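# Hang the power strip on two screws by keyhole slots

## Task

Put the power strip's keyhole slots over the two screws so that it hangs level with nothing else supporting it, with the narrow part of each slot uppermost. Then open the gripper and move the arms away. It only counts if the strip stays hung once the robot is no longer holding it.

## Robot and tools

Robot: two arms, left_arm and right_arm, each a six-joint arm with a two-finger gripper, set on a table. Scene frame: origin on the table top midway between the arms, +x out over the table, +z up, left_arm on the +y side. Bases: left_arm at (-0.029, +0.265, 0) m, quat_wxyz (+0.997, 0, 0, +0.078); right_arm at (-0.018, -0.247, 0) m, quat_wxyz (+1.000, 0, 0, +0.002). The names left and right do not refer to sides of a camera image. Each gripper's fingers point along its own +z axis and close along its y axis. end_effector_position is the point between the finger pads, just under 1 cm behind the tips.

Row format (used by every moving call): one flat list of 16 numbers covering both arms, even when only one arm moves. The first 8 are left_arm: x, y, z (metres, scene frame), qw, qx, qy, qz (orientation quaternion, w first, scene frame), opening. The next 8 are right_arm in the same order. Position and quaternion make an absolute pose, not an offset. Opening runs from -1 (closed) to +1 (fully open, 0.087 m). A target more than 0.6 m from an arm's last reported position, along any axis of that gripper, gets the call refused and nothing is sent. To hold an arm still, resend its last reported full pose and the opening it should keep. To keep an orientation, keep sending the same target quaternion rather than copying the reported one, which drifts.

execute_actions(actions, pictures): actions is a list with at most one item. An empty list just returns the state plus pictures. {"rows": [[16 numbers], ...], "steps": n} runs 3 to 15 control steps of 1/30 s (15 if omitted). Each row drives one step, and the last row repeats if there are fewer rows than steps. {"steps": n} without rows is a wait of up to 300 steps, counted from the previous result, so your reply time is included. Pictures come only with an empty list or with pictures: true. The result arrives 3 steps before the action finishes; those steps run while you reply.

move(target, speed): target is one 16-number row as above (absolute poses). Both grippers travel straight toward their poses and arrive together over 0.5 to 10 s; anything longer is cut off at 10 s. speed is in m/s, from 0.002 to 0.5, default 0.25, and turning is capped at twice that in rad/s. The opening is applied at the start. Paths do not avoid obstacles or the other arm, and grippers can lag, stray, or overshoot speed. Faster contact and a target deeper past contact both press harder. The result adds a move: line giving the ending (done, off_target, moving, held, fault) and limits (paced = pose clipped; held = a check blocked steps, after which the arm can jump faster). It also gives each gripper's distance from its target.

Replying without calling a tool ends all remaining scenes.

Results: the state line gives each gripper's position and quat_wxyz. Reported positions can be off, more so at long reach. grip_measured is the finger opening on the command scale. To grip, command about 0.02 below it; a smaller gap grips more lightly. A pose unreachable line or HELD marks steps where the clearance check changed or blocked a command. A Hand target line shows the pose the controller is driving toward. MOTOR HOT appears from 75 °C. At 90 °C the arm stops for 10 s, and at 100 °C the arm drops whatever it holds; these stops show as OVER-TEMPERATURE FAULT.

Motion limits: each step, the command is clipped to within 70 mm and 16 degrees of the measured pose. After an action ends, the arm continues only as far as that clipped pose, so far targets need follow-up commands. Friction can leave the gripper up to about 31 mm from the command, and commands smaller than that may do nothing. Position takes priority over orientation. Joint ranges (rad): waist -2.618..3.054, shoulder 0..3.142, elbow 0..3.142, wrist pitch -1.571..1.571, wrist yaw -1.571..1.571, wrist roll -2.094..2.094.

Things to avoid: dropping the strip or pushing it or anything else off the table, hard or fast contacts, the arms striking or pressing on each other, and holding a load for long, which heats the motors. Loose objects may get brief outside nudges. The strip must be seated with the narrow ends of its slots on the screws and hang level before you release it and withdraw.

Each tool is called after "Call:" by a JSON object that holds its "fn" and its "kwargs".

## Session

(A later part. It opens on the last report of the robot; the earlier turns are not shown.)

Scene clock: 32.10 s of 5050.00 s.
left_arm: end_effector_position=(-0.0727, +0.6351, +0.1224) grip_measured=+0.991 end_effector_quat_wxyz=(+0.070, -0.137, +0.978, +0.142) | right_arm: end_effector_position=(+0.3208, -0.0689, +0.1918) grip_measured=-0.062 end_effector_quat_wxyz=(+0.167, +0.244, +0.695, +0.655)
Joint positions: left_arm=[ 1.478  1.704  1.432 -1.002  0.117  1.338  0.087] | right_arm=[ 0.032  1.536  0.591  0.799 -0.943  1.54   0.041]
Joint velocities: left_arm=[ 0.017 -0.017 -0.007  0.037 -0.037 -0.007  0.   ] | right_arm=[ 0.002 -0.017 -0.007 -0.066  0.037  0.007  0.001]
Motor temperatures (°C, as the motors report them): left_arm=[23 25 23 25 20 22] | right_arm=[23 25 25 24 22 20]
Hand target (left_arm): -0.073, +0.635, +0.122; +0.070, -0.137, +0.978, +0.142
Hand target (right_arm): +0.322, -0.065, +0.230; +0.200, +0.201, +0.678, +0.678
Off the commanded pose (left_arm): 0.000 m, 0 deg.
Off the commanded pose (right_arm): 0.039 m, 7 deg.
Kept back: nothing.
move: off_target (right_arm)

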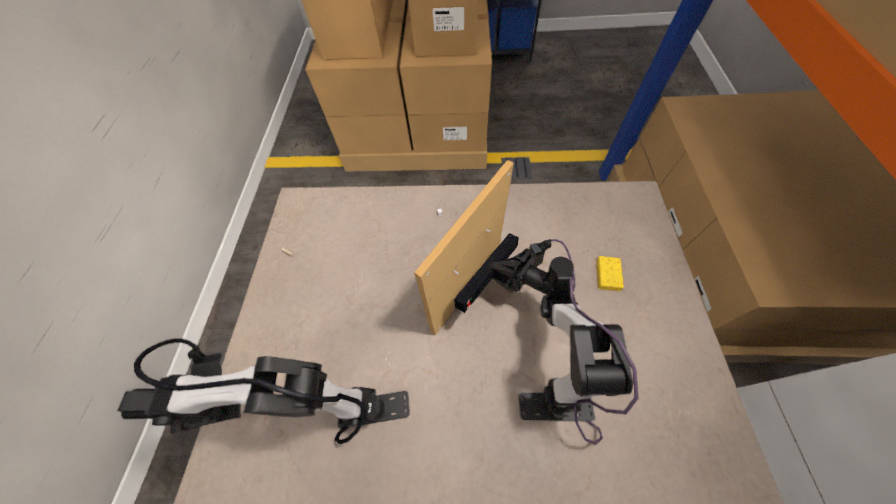

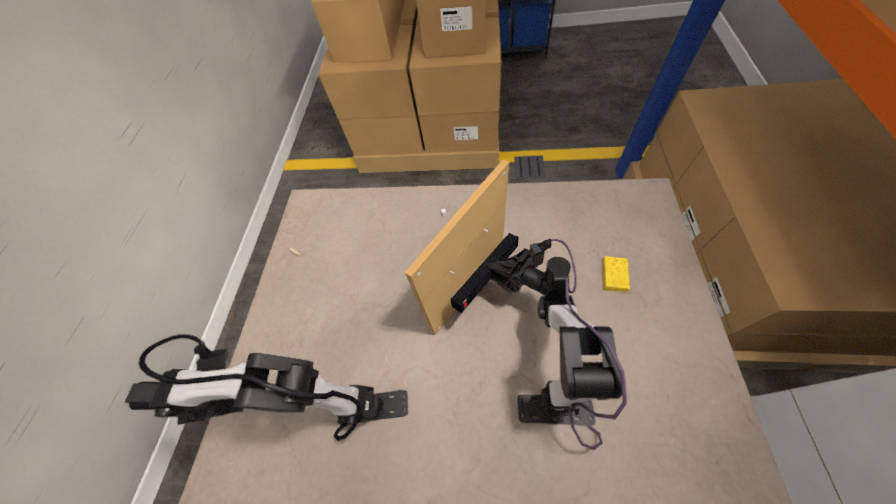

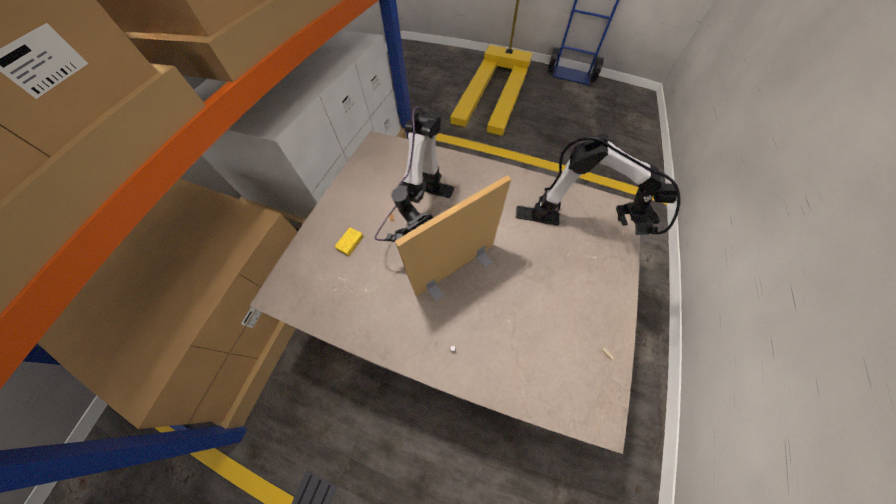

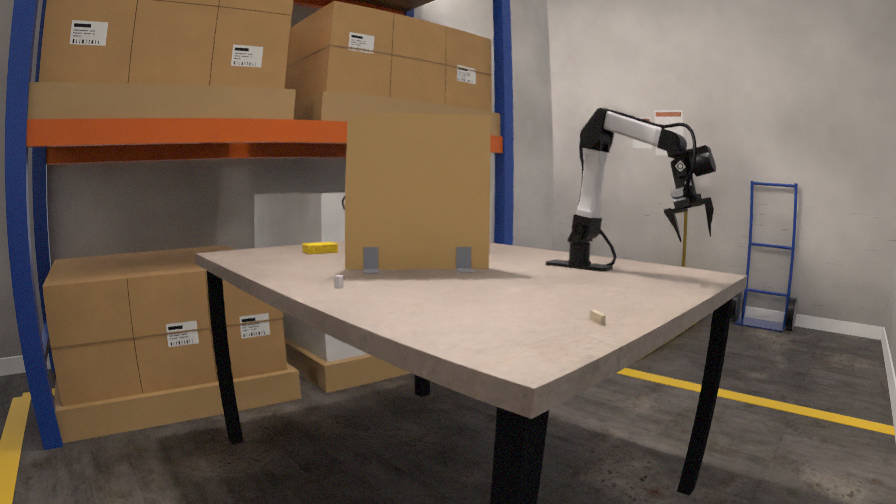

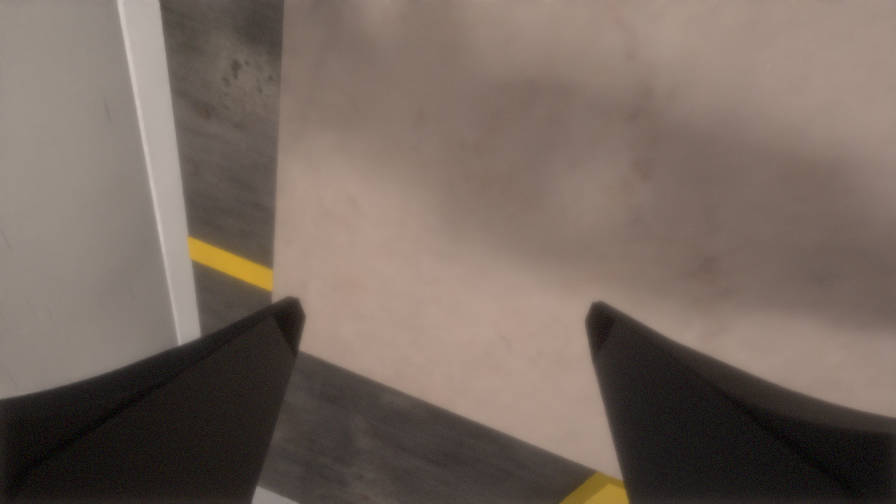

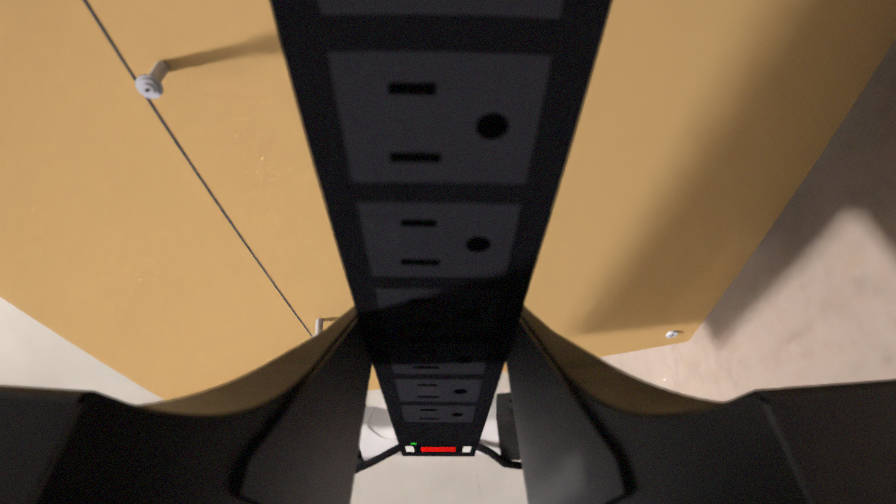

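Call:
{"fn": "move", "kwargs": {"target": [-0.0727,0.6351,0.1224,0.07,-0.137,0.978,0.142,1,0.30,-0.05,0.25,0.235,0.158,0.661,0.701,-0.2], "speed": 0.1}}

Scene clock: 33.93 s of 5050.00 s.
left_arm: end_effector_position=(-0.0727, +0.6351, +0.1224) grip_measured=+0.991 end_effector_quat_wxyz=(+0.070, -0.137, +0.978, +0.142) | right_arm: end_effector_position=(+0.3039, -0.0525, +0.2179) grip_measured=-0.062 end_effector_quat_wxyz=(+0.197, +0.198, +0.684, +0.674)
Joint positions: left_arm=[ 1.478  1.704  1.432 -1.002  0.117  1.338  0.087] | right_arm=[ 0.089  1.456  0.561  0.873 -0.912  1.55   0.041]
Joint velocities: left_arm=[ 0.002  0.007 -0.007 -0.007  0.007  0.007 -0.001] | right_arm=[-0.017 -0.007 -0.002  0.007 -0.081  0.007 -0.001]
Motor temperatures (°C, as the motors report them): left_arm=[23 25 23 25 20 22] | right_arm=[23 25 25 24 22 20]
Hand target (left_arm): -0.073, +0.635, +0.122; +0.070, -0.137, +0.978, +0.142
Hand target (right_arm): +0.298, -0.050, +0.250; +0.232, +0.157, +0.659, +0.698
Off the commanded pose (left_arm): 0.000 m, 0 deg.
Off the commanded pose (right_arm): 0.032 m, 7 deg.
Kept back: nothing.
move: off_target (right_arm)

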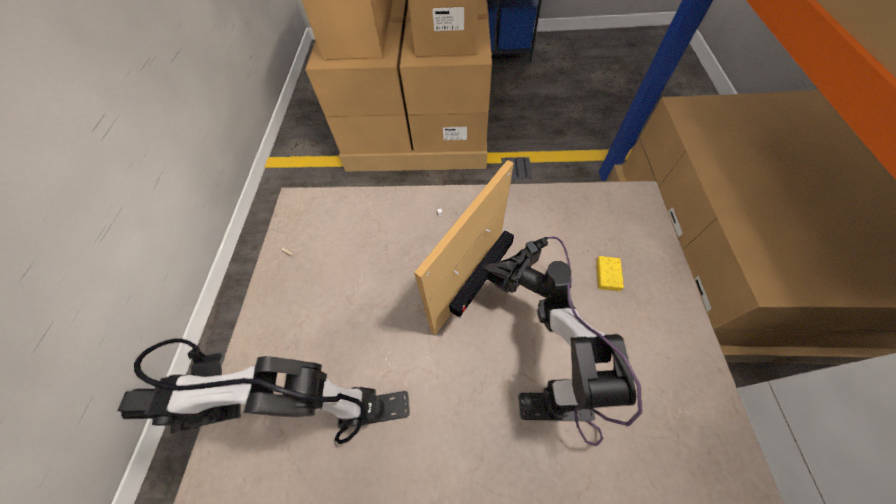

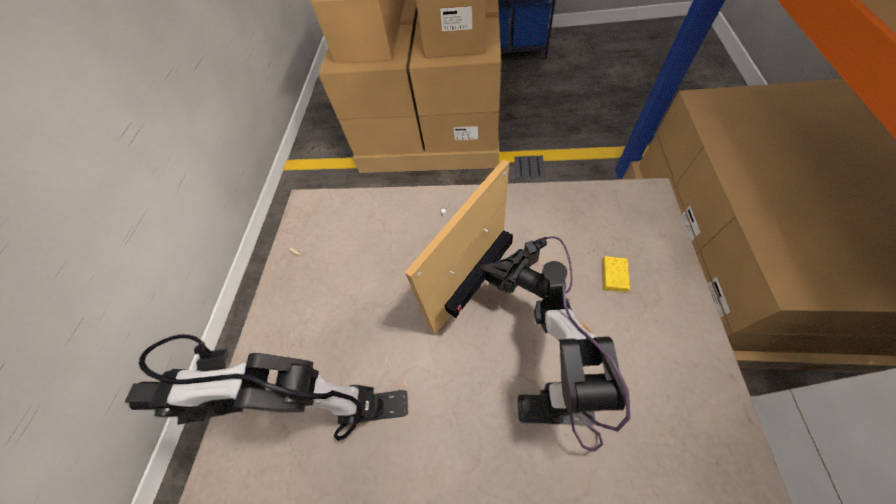

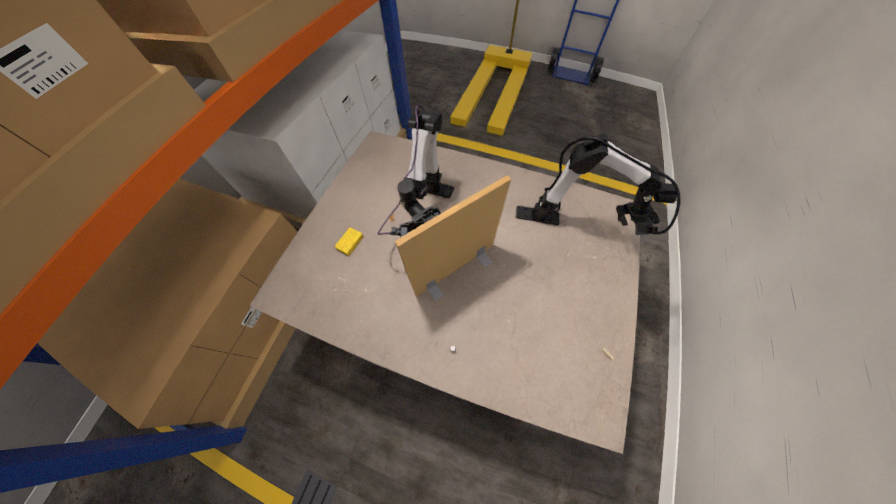

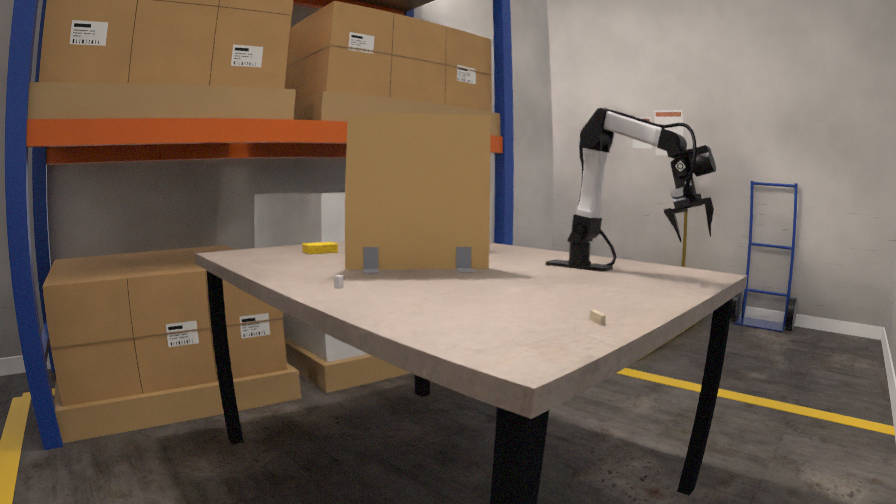

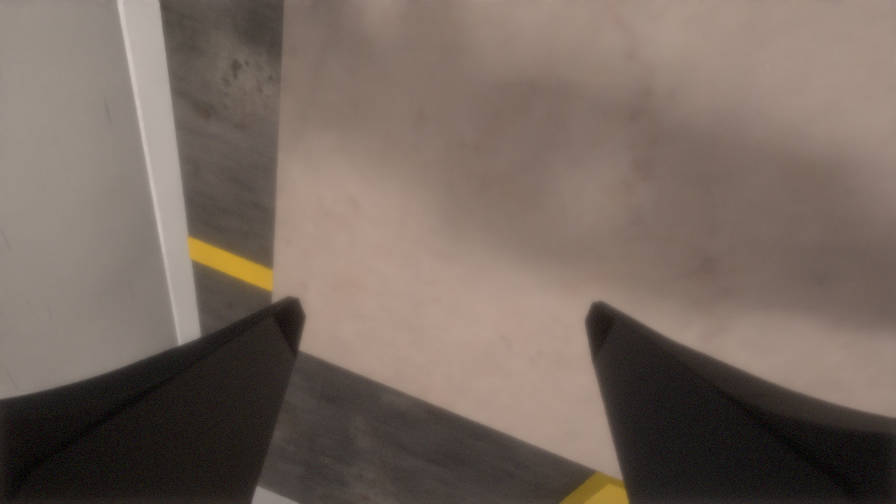

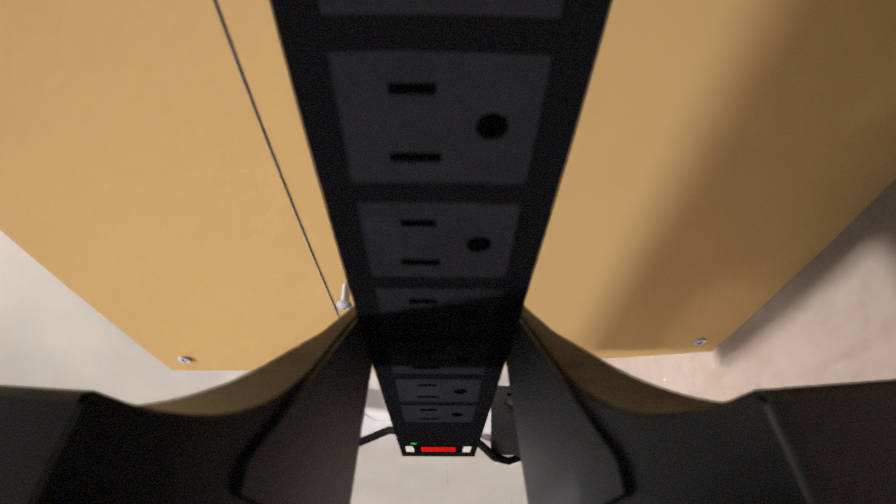

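Call:
{"fn": "move", "kwargs": {"target": [-0.0727,0.6351,0.1224,0.07,-0.137,0.978,0.142,1,0.33,-0.004,0.255,0.235,0.158,0.661,0.701,-0.2], "speed": 0.03}}

Call:
{"fn": "zoom_image", "kwargs": {"camera": "cam_head_right", "region": [400,160,560,340]}}

Scene clock: 36.60 s of 5050.00 s.
left_arm: end_effector_position=(-0.0727, +0.6351, +0.1224) grip_measured=+0.991 end_effector_quat_wxyz=(+0.070, -0.137, +0.978, +0.142) | right_arm: end_effector_position=(+0.3161, -0.0168, +0.2060) grip_measured=-0.062 end_effector_quat_wxyz=(+0.182, +0.212, +0.697, +0.661)
Joint positions: left_arm=[ 1.478  1.704  1.432 -1.002  0.117  1.338  0.087] | right_arm=[ 0.212  1.53   0.627  0.817 -0.789  1.535  0.041]
Joint velocities: left_arm=[-0.002 -0.002 -0.012 -0.081  0.051 -0.051  0.   ] | right_arm=[ 0.007 -0.017 -0.012  0.022 -0.125  0.095 -0.001]
Motor temperatures (°C, as the motors report them): left_arm=[23 25 23 25 20 22] | right_arm=[23 25 26 25 22 20]
Hand target (left_arm): -0.073, +0.635, +0.122; +0.070, -0.137, +0.978, +0.142
Hand target (right_arm): +0.323, -0.007, +0.255; +0.231, +0.158, +0.659, +0.698
Off the commanded pose (left_arm): 0.000 m, 0 deg.
Off the commanded pose (right_arm): 0.052 m, 11 deg.
Kept back: nothing.
move: off_target (right_arm)

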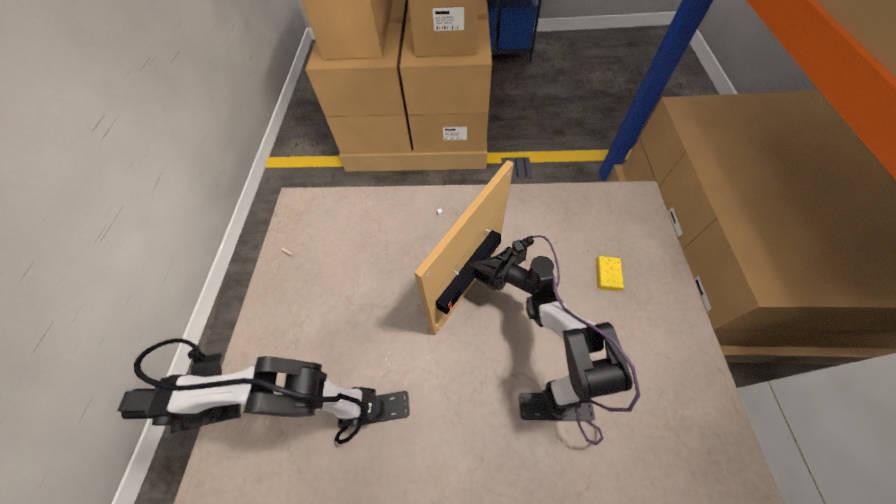

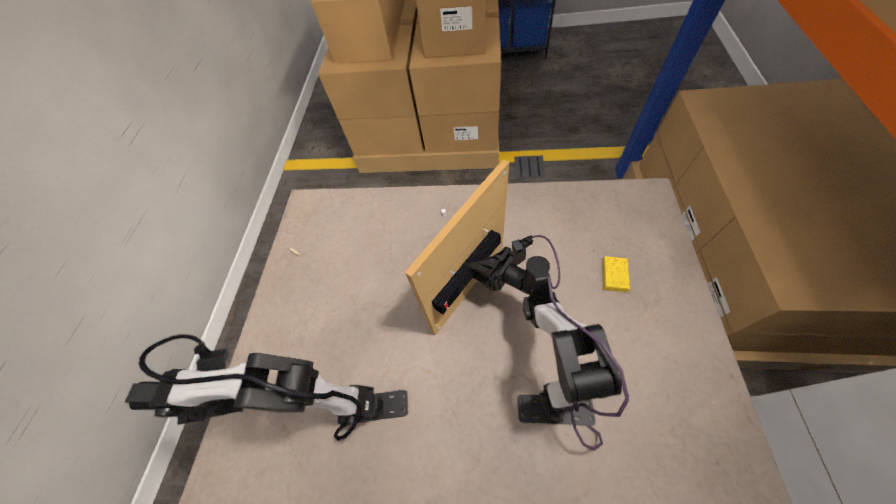

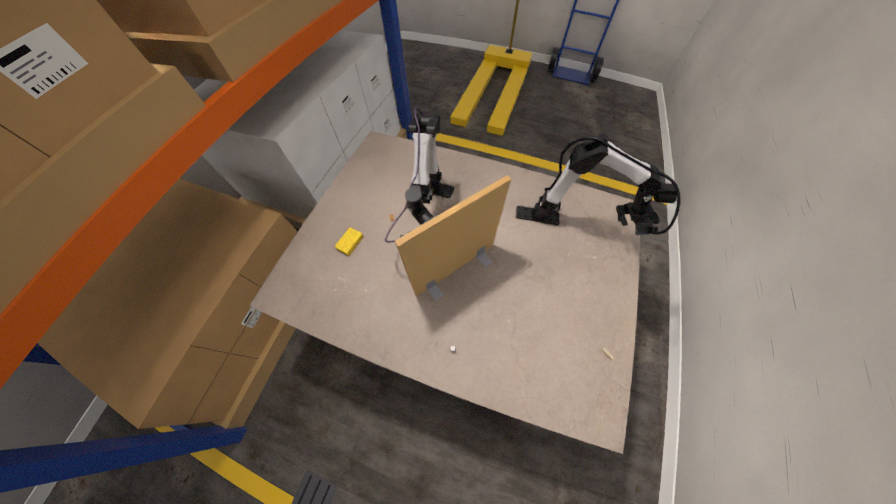

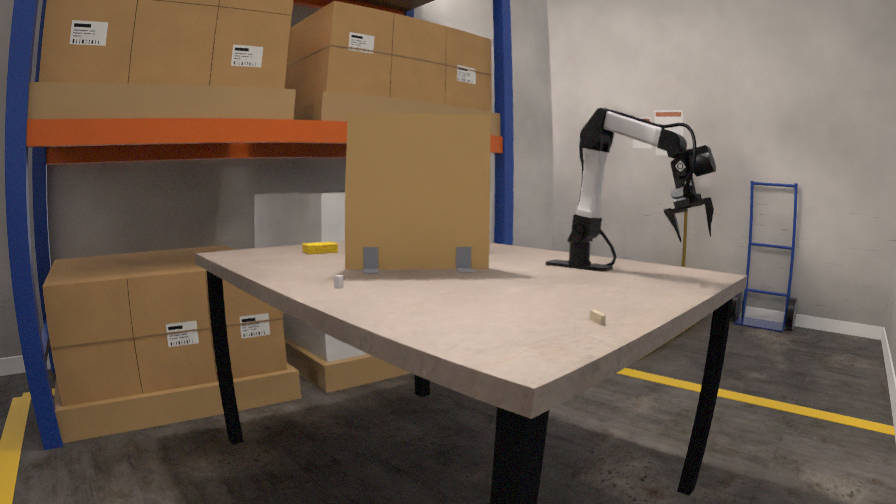

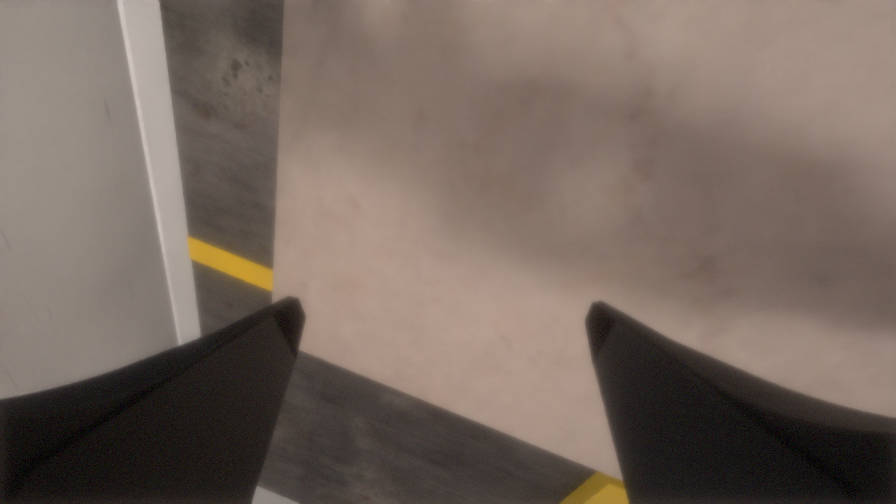

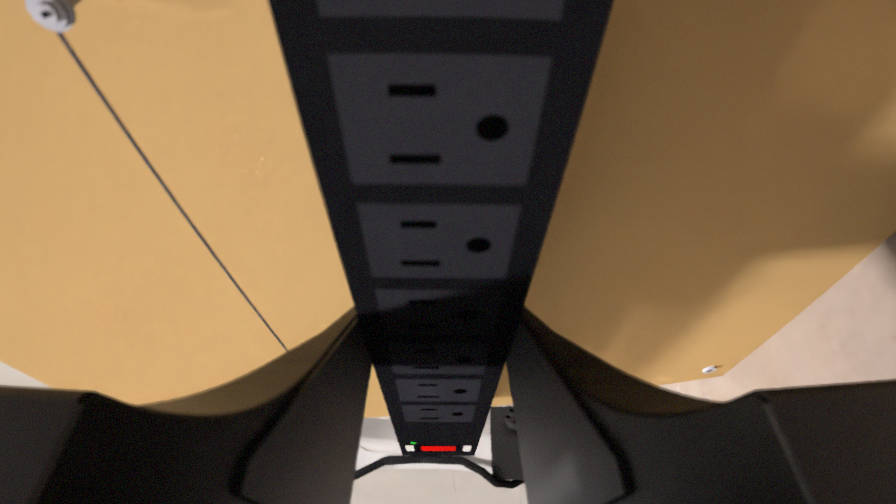

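Region (400, 160, 560, 340) of cam_head_right's 896x504 image, scaled by 2.800, with more detail than that image has.

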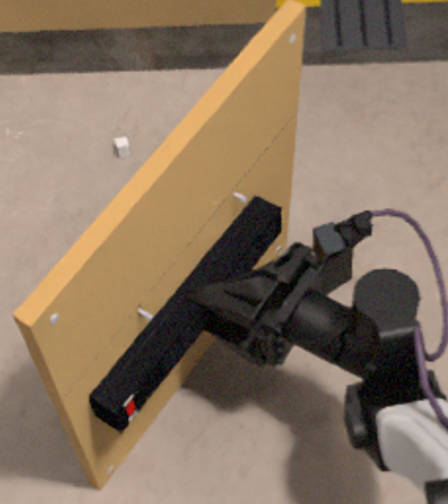

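Call:
{"fn": "move", "kwargs": {"target": [-0.0727,0.6351,0.1224,0.07,-0.137,0.978,0.142,1,0.305,-0.055,0.25,0.235,0.158,0.661,0.701,-0.2], "speed": 0.05}}

Call:
{"fn": "move", "kwargs": {"target": [-0.0727,0.6351,0.1224,0.07,-0.137,0.978,0.142,1,0.313,-0.048,0.315,0.235,0.158,0.661,0.701,-0.2], "speed": 0.05}}

Call:
{"fn": "zoom_image", "kwargs": {"camera": "cam_head_left", "region": [400,160,560,340]}}

Scene clock: 40.70 s of 5050.00 s.
left_arm: end_effector_position=(-0.0727, +0.6351, +0.1224) grip_measured=+0.991 end_effector_quat_wxyz=(+0.070, -0.137, +0.978, +0.142) | right_arm: end_effector_position=(+0.3096, -0.0520, +0.2171) grip_measured=-0.062 end_effector_quat_wxyz=(+0.197, +0.197, +0.685, +0.673)
Joint positions: left_arm=[ 1.478  1.704  1.432 -1.002  0.117  1.338  0.087] | right_arm=[ 0.089  1.481  0.582  0.872 -0.914  1.545  0.041]
Joint velocities: left_arm=[ 0.002 -0.012 -0.002 -0.051  0.007  0.007 -0.   ] | right_arm=[ 0.002 -0.017  0.012  0.051 -0.051  0.037 -0.001]
Motor temperatures (°C, as the motors report them): left_arm=[23 26 24 25 20 22] | right_arm=[23 26 27 27 22 20]
Hand target (left_arm): -0.073, +0.635, +0.122; +0.070, -0.137, +0.978, +0.142
Hand target (right_arm): +0.304, -0.055, +0.249; +0.233, +0.157, +0.661, +0.696
Off the commanded pose (left_arm): 0.000 m, 0 deg.
Off the commanded pose (right_arm): 0.033 m, 8 deg.
Kept back: nothing.
move: off_target (right_arm)

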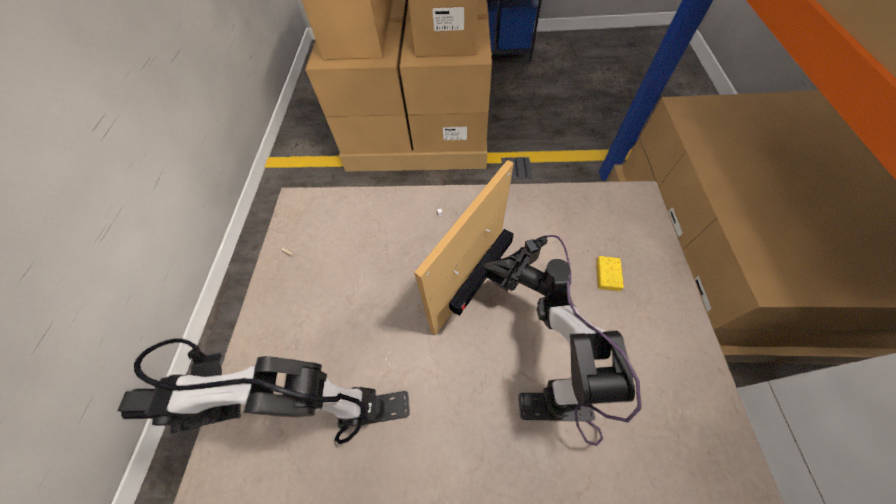

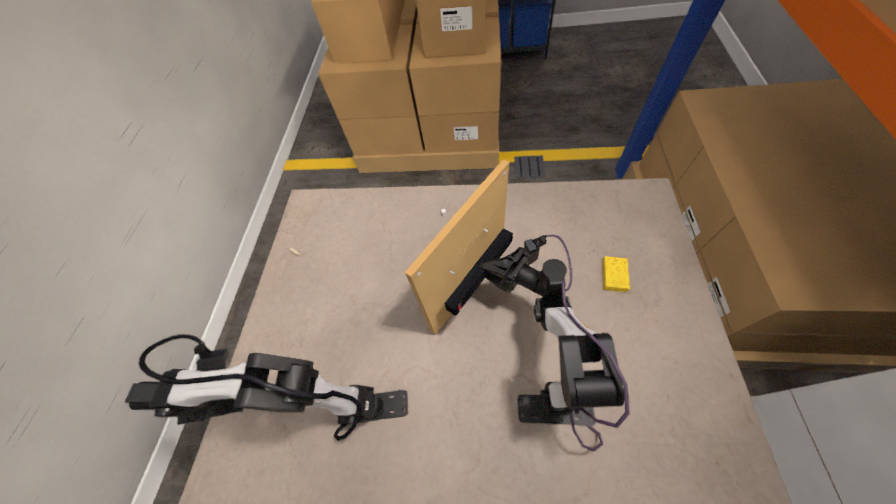

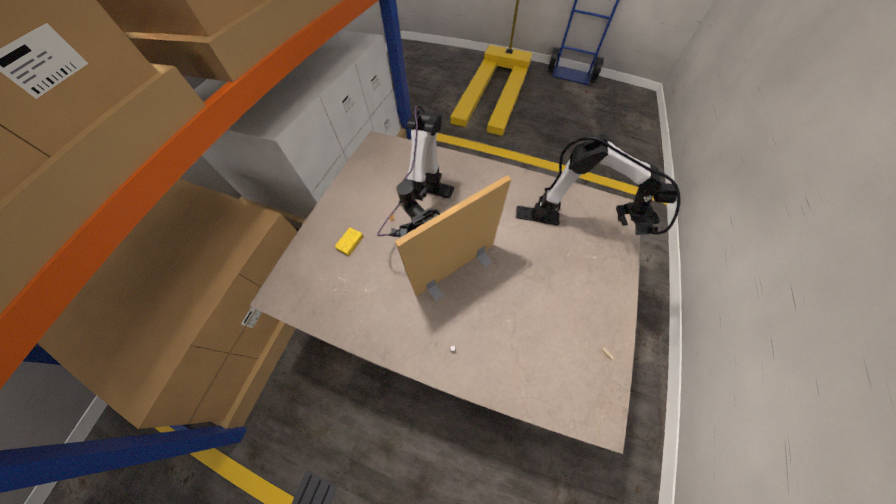

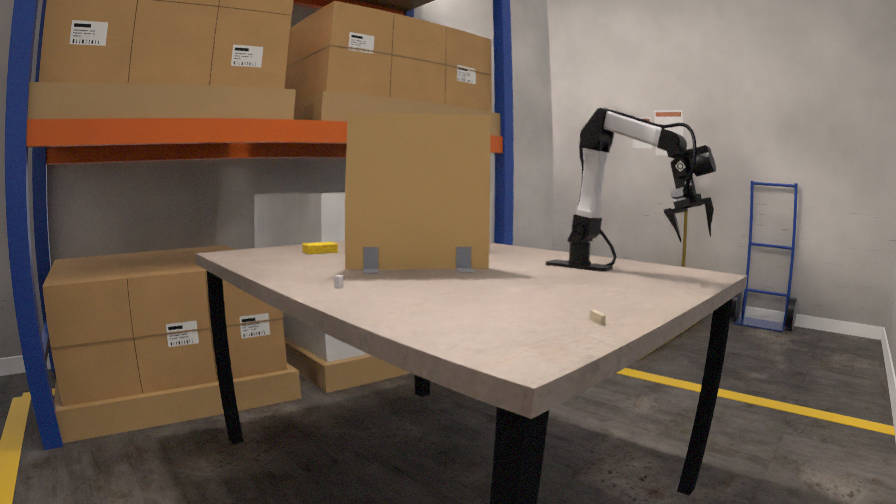

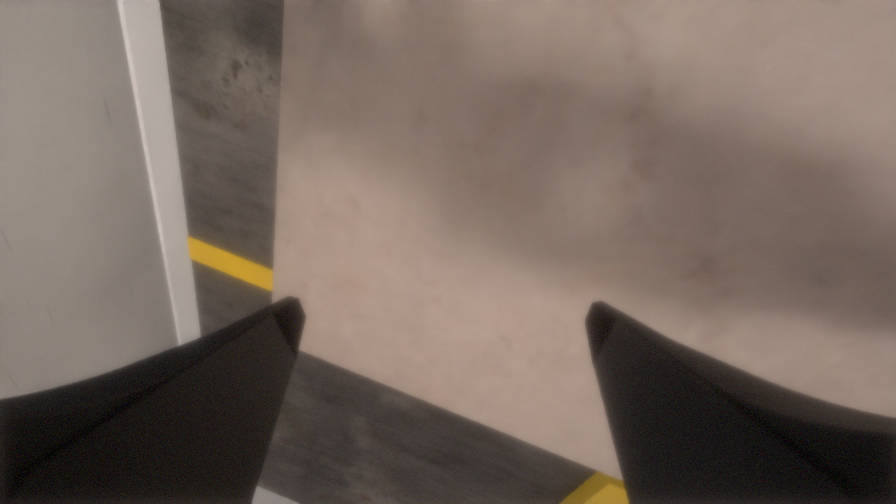

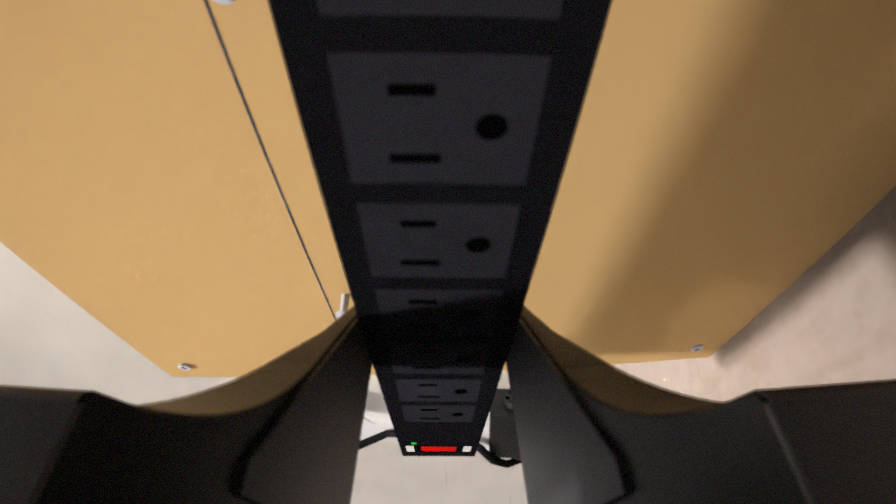

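Scene clock: 42.97 s of 5050.00 s.
left_arm: end_effector_position=(-0.0727, +0.6351, +0.1224) grip_measured=+0.991 end_effector_quat_wxyz=(+0.070, -0.137, +0.978, +0.142) | right_arm: end_effector_position=(+0.3157, -0.0521, +0.2700) grip_measured=-0.062 end_effector_quat_wxyz=(+0.200, +0.201, +0.682, +0.674)
Joint positions: left_arm=[ 1.478  1.704  1.432 -1.002  0.117  1.338  0.087] | right_arm=[ 0.089  1.373  0.731  0.622 -0.904  1.553  0.041]
Joint velocities: left_arm=[-0.017 -0.012 -0.012  0.022  0.022  0.007 -0.   ] | right_arm=[-0.002 -0.012 -0.007 -0.007 -0.066 -0.11   0.   ]
Motor temperatures (°C, as the motors report them): left_arm=[23 26 24 25 20 22] | right_arm=[23 26 27 27 22 20]
Hand target (left_arm): -0.073, +0.635, +0.122; +0.070, -0.137, +0.978, +0.142
Hand target (right_arm): +0.310, -0.049, +0.314; +0.233, +0.157, +0.658, +0.699
Off the commanded pose (left_arm): 0.000 m, 0 deg.
Off the commanded pose (right_arm): 0.045 m, 7 deg.
Kept back: nothing.
move: off_target (right_arm)

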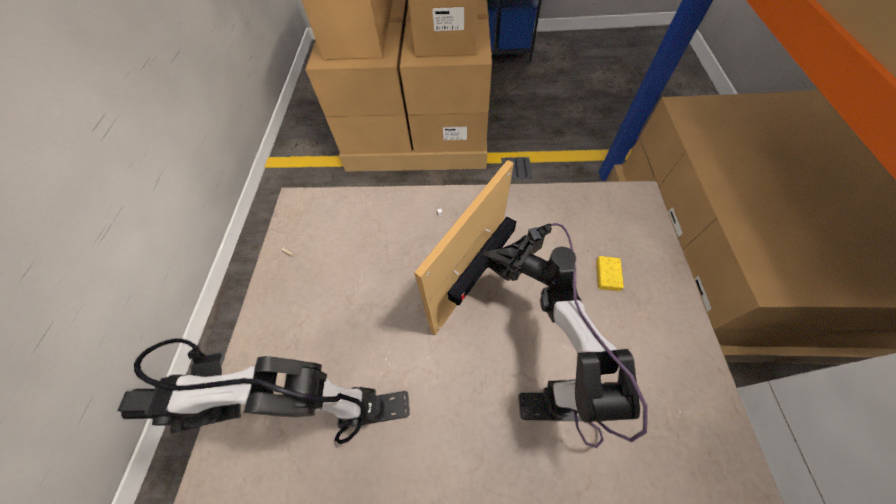

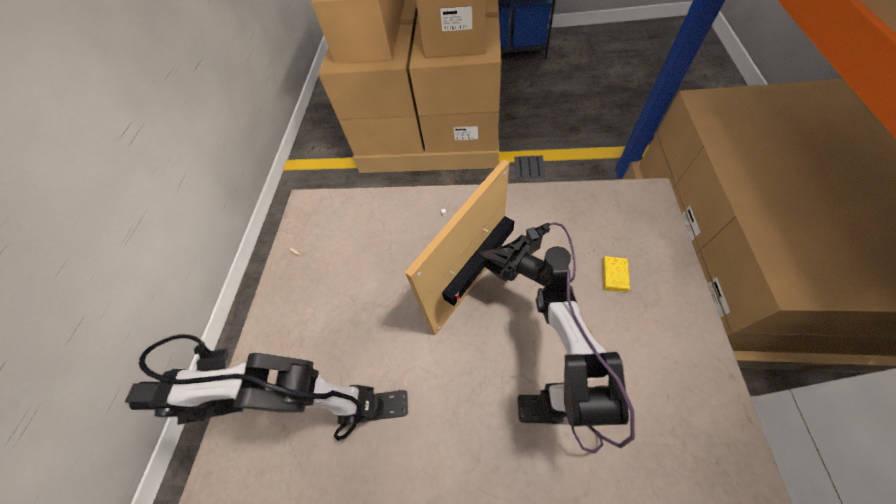

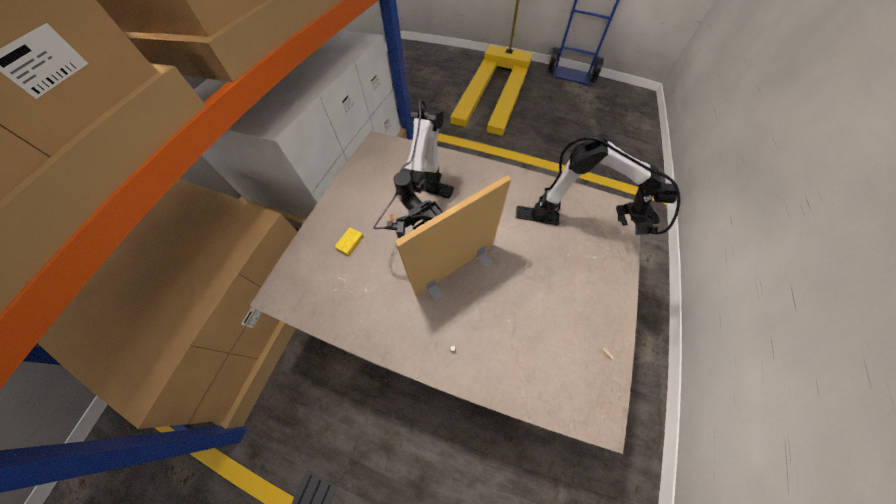

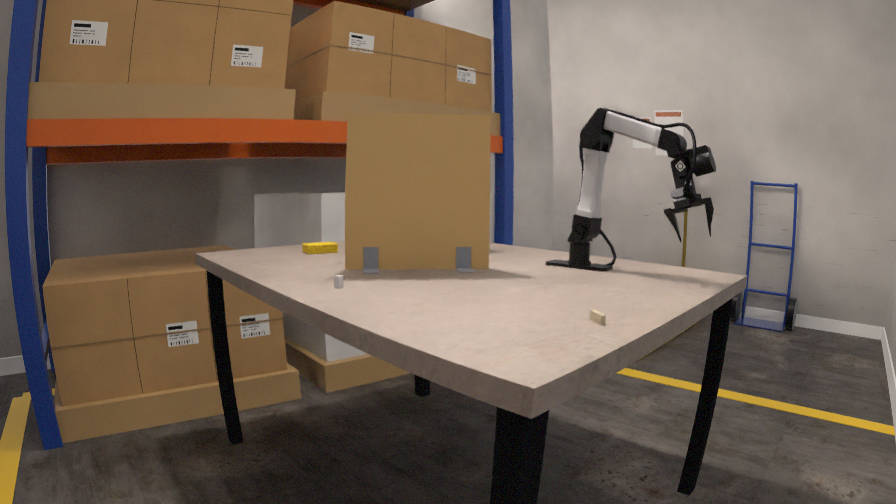

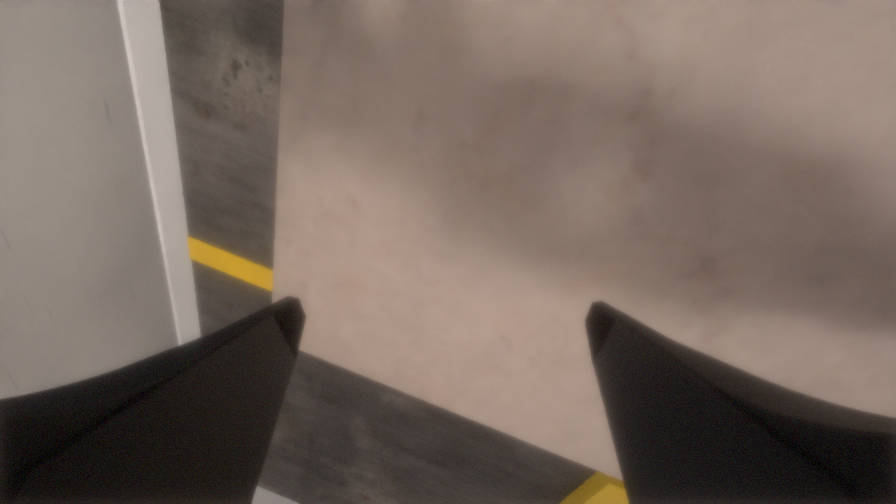

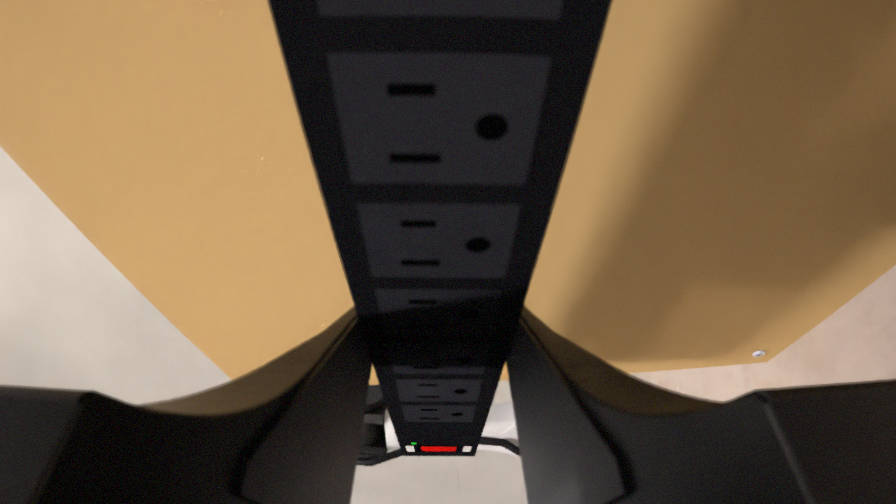

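Region (400, 160, 560, 340) of cam_head_left's 896x504 image, scaled by 2.800, with more detail than that image has.

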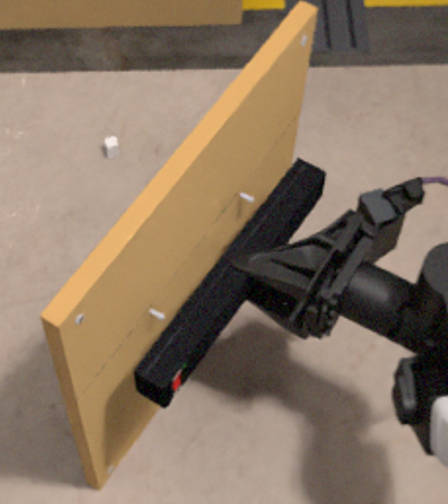

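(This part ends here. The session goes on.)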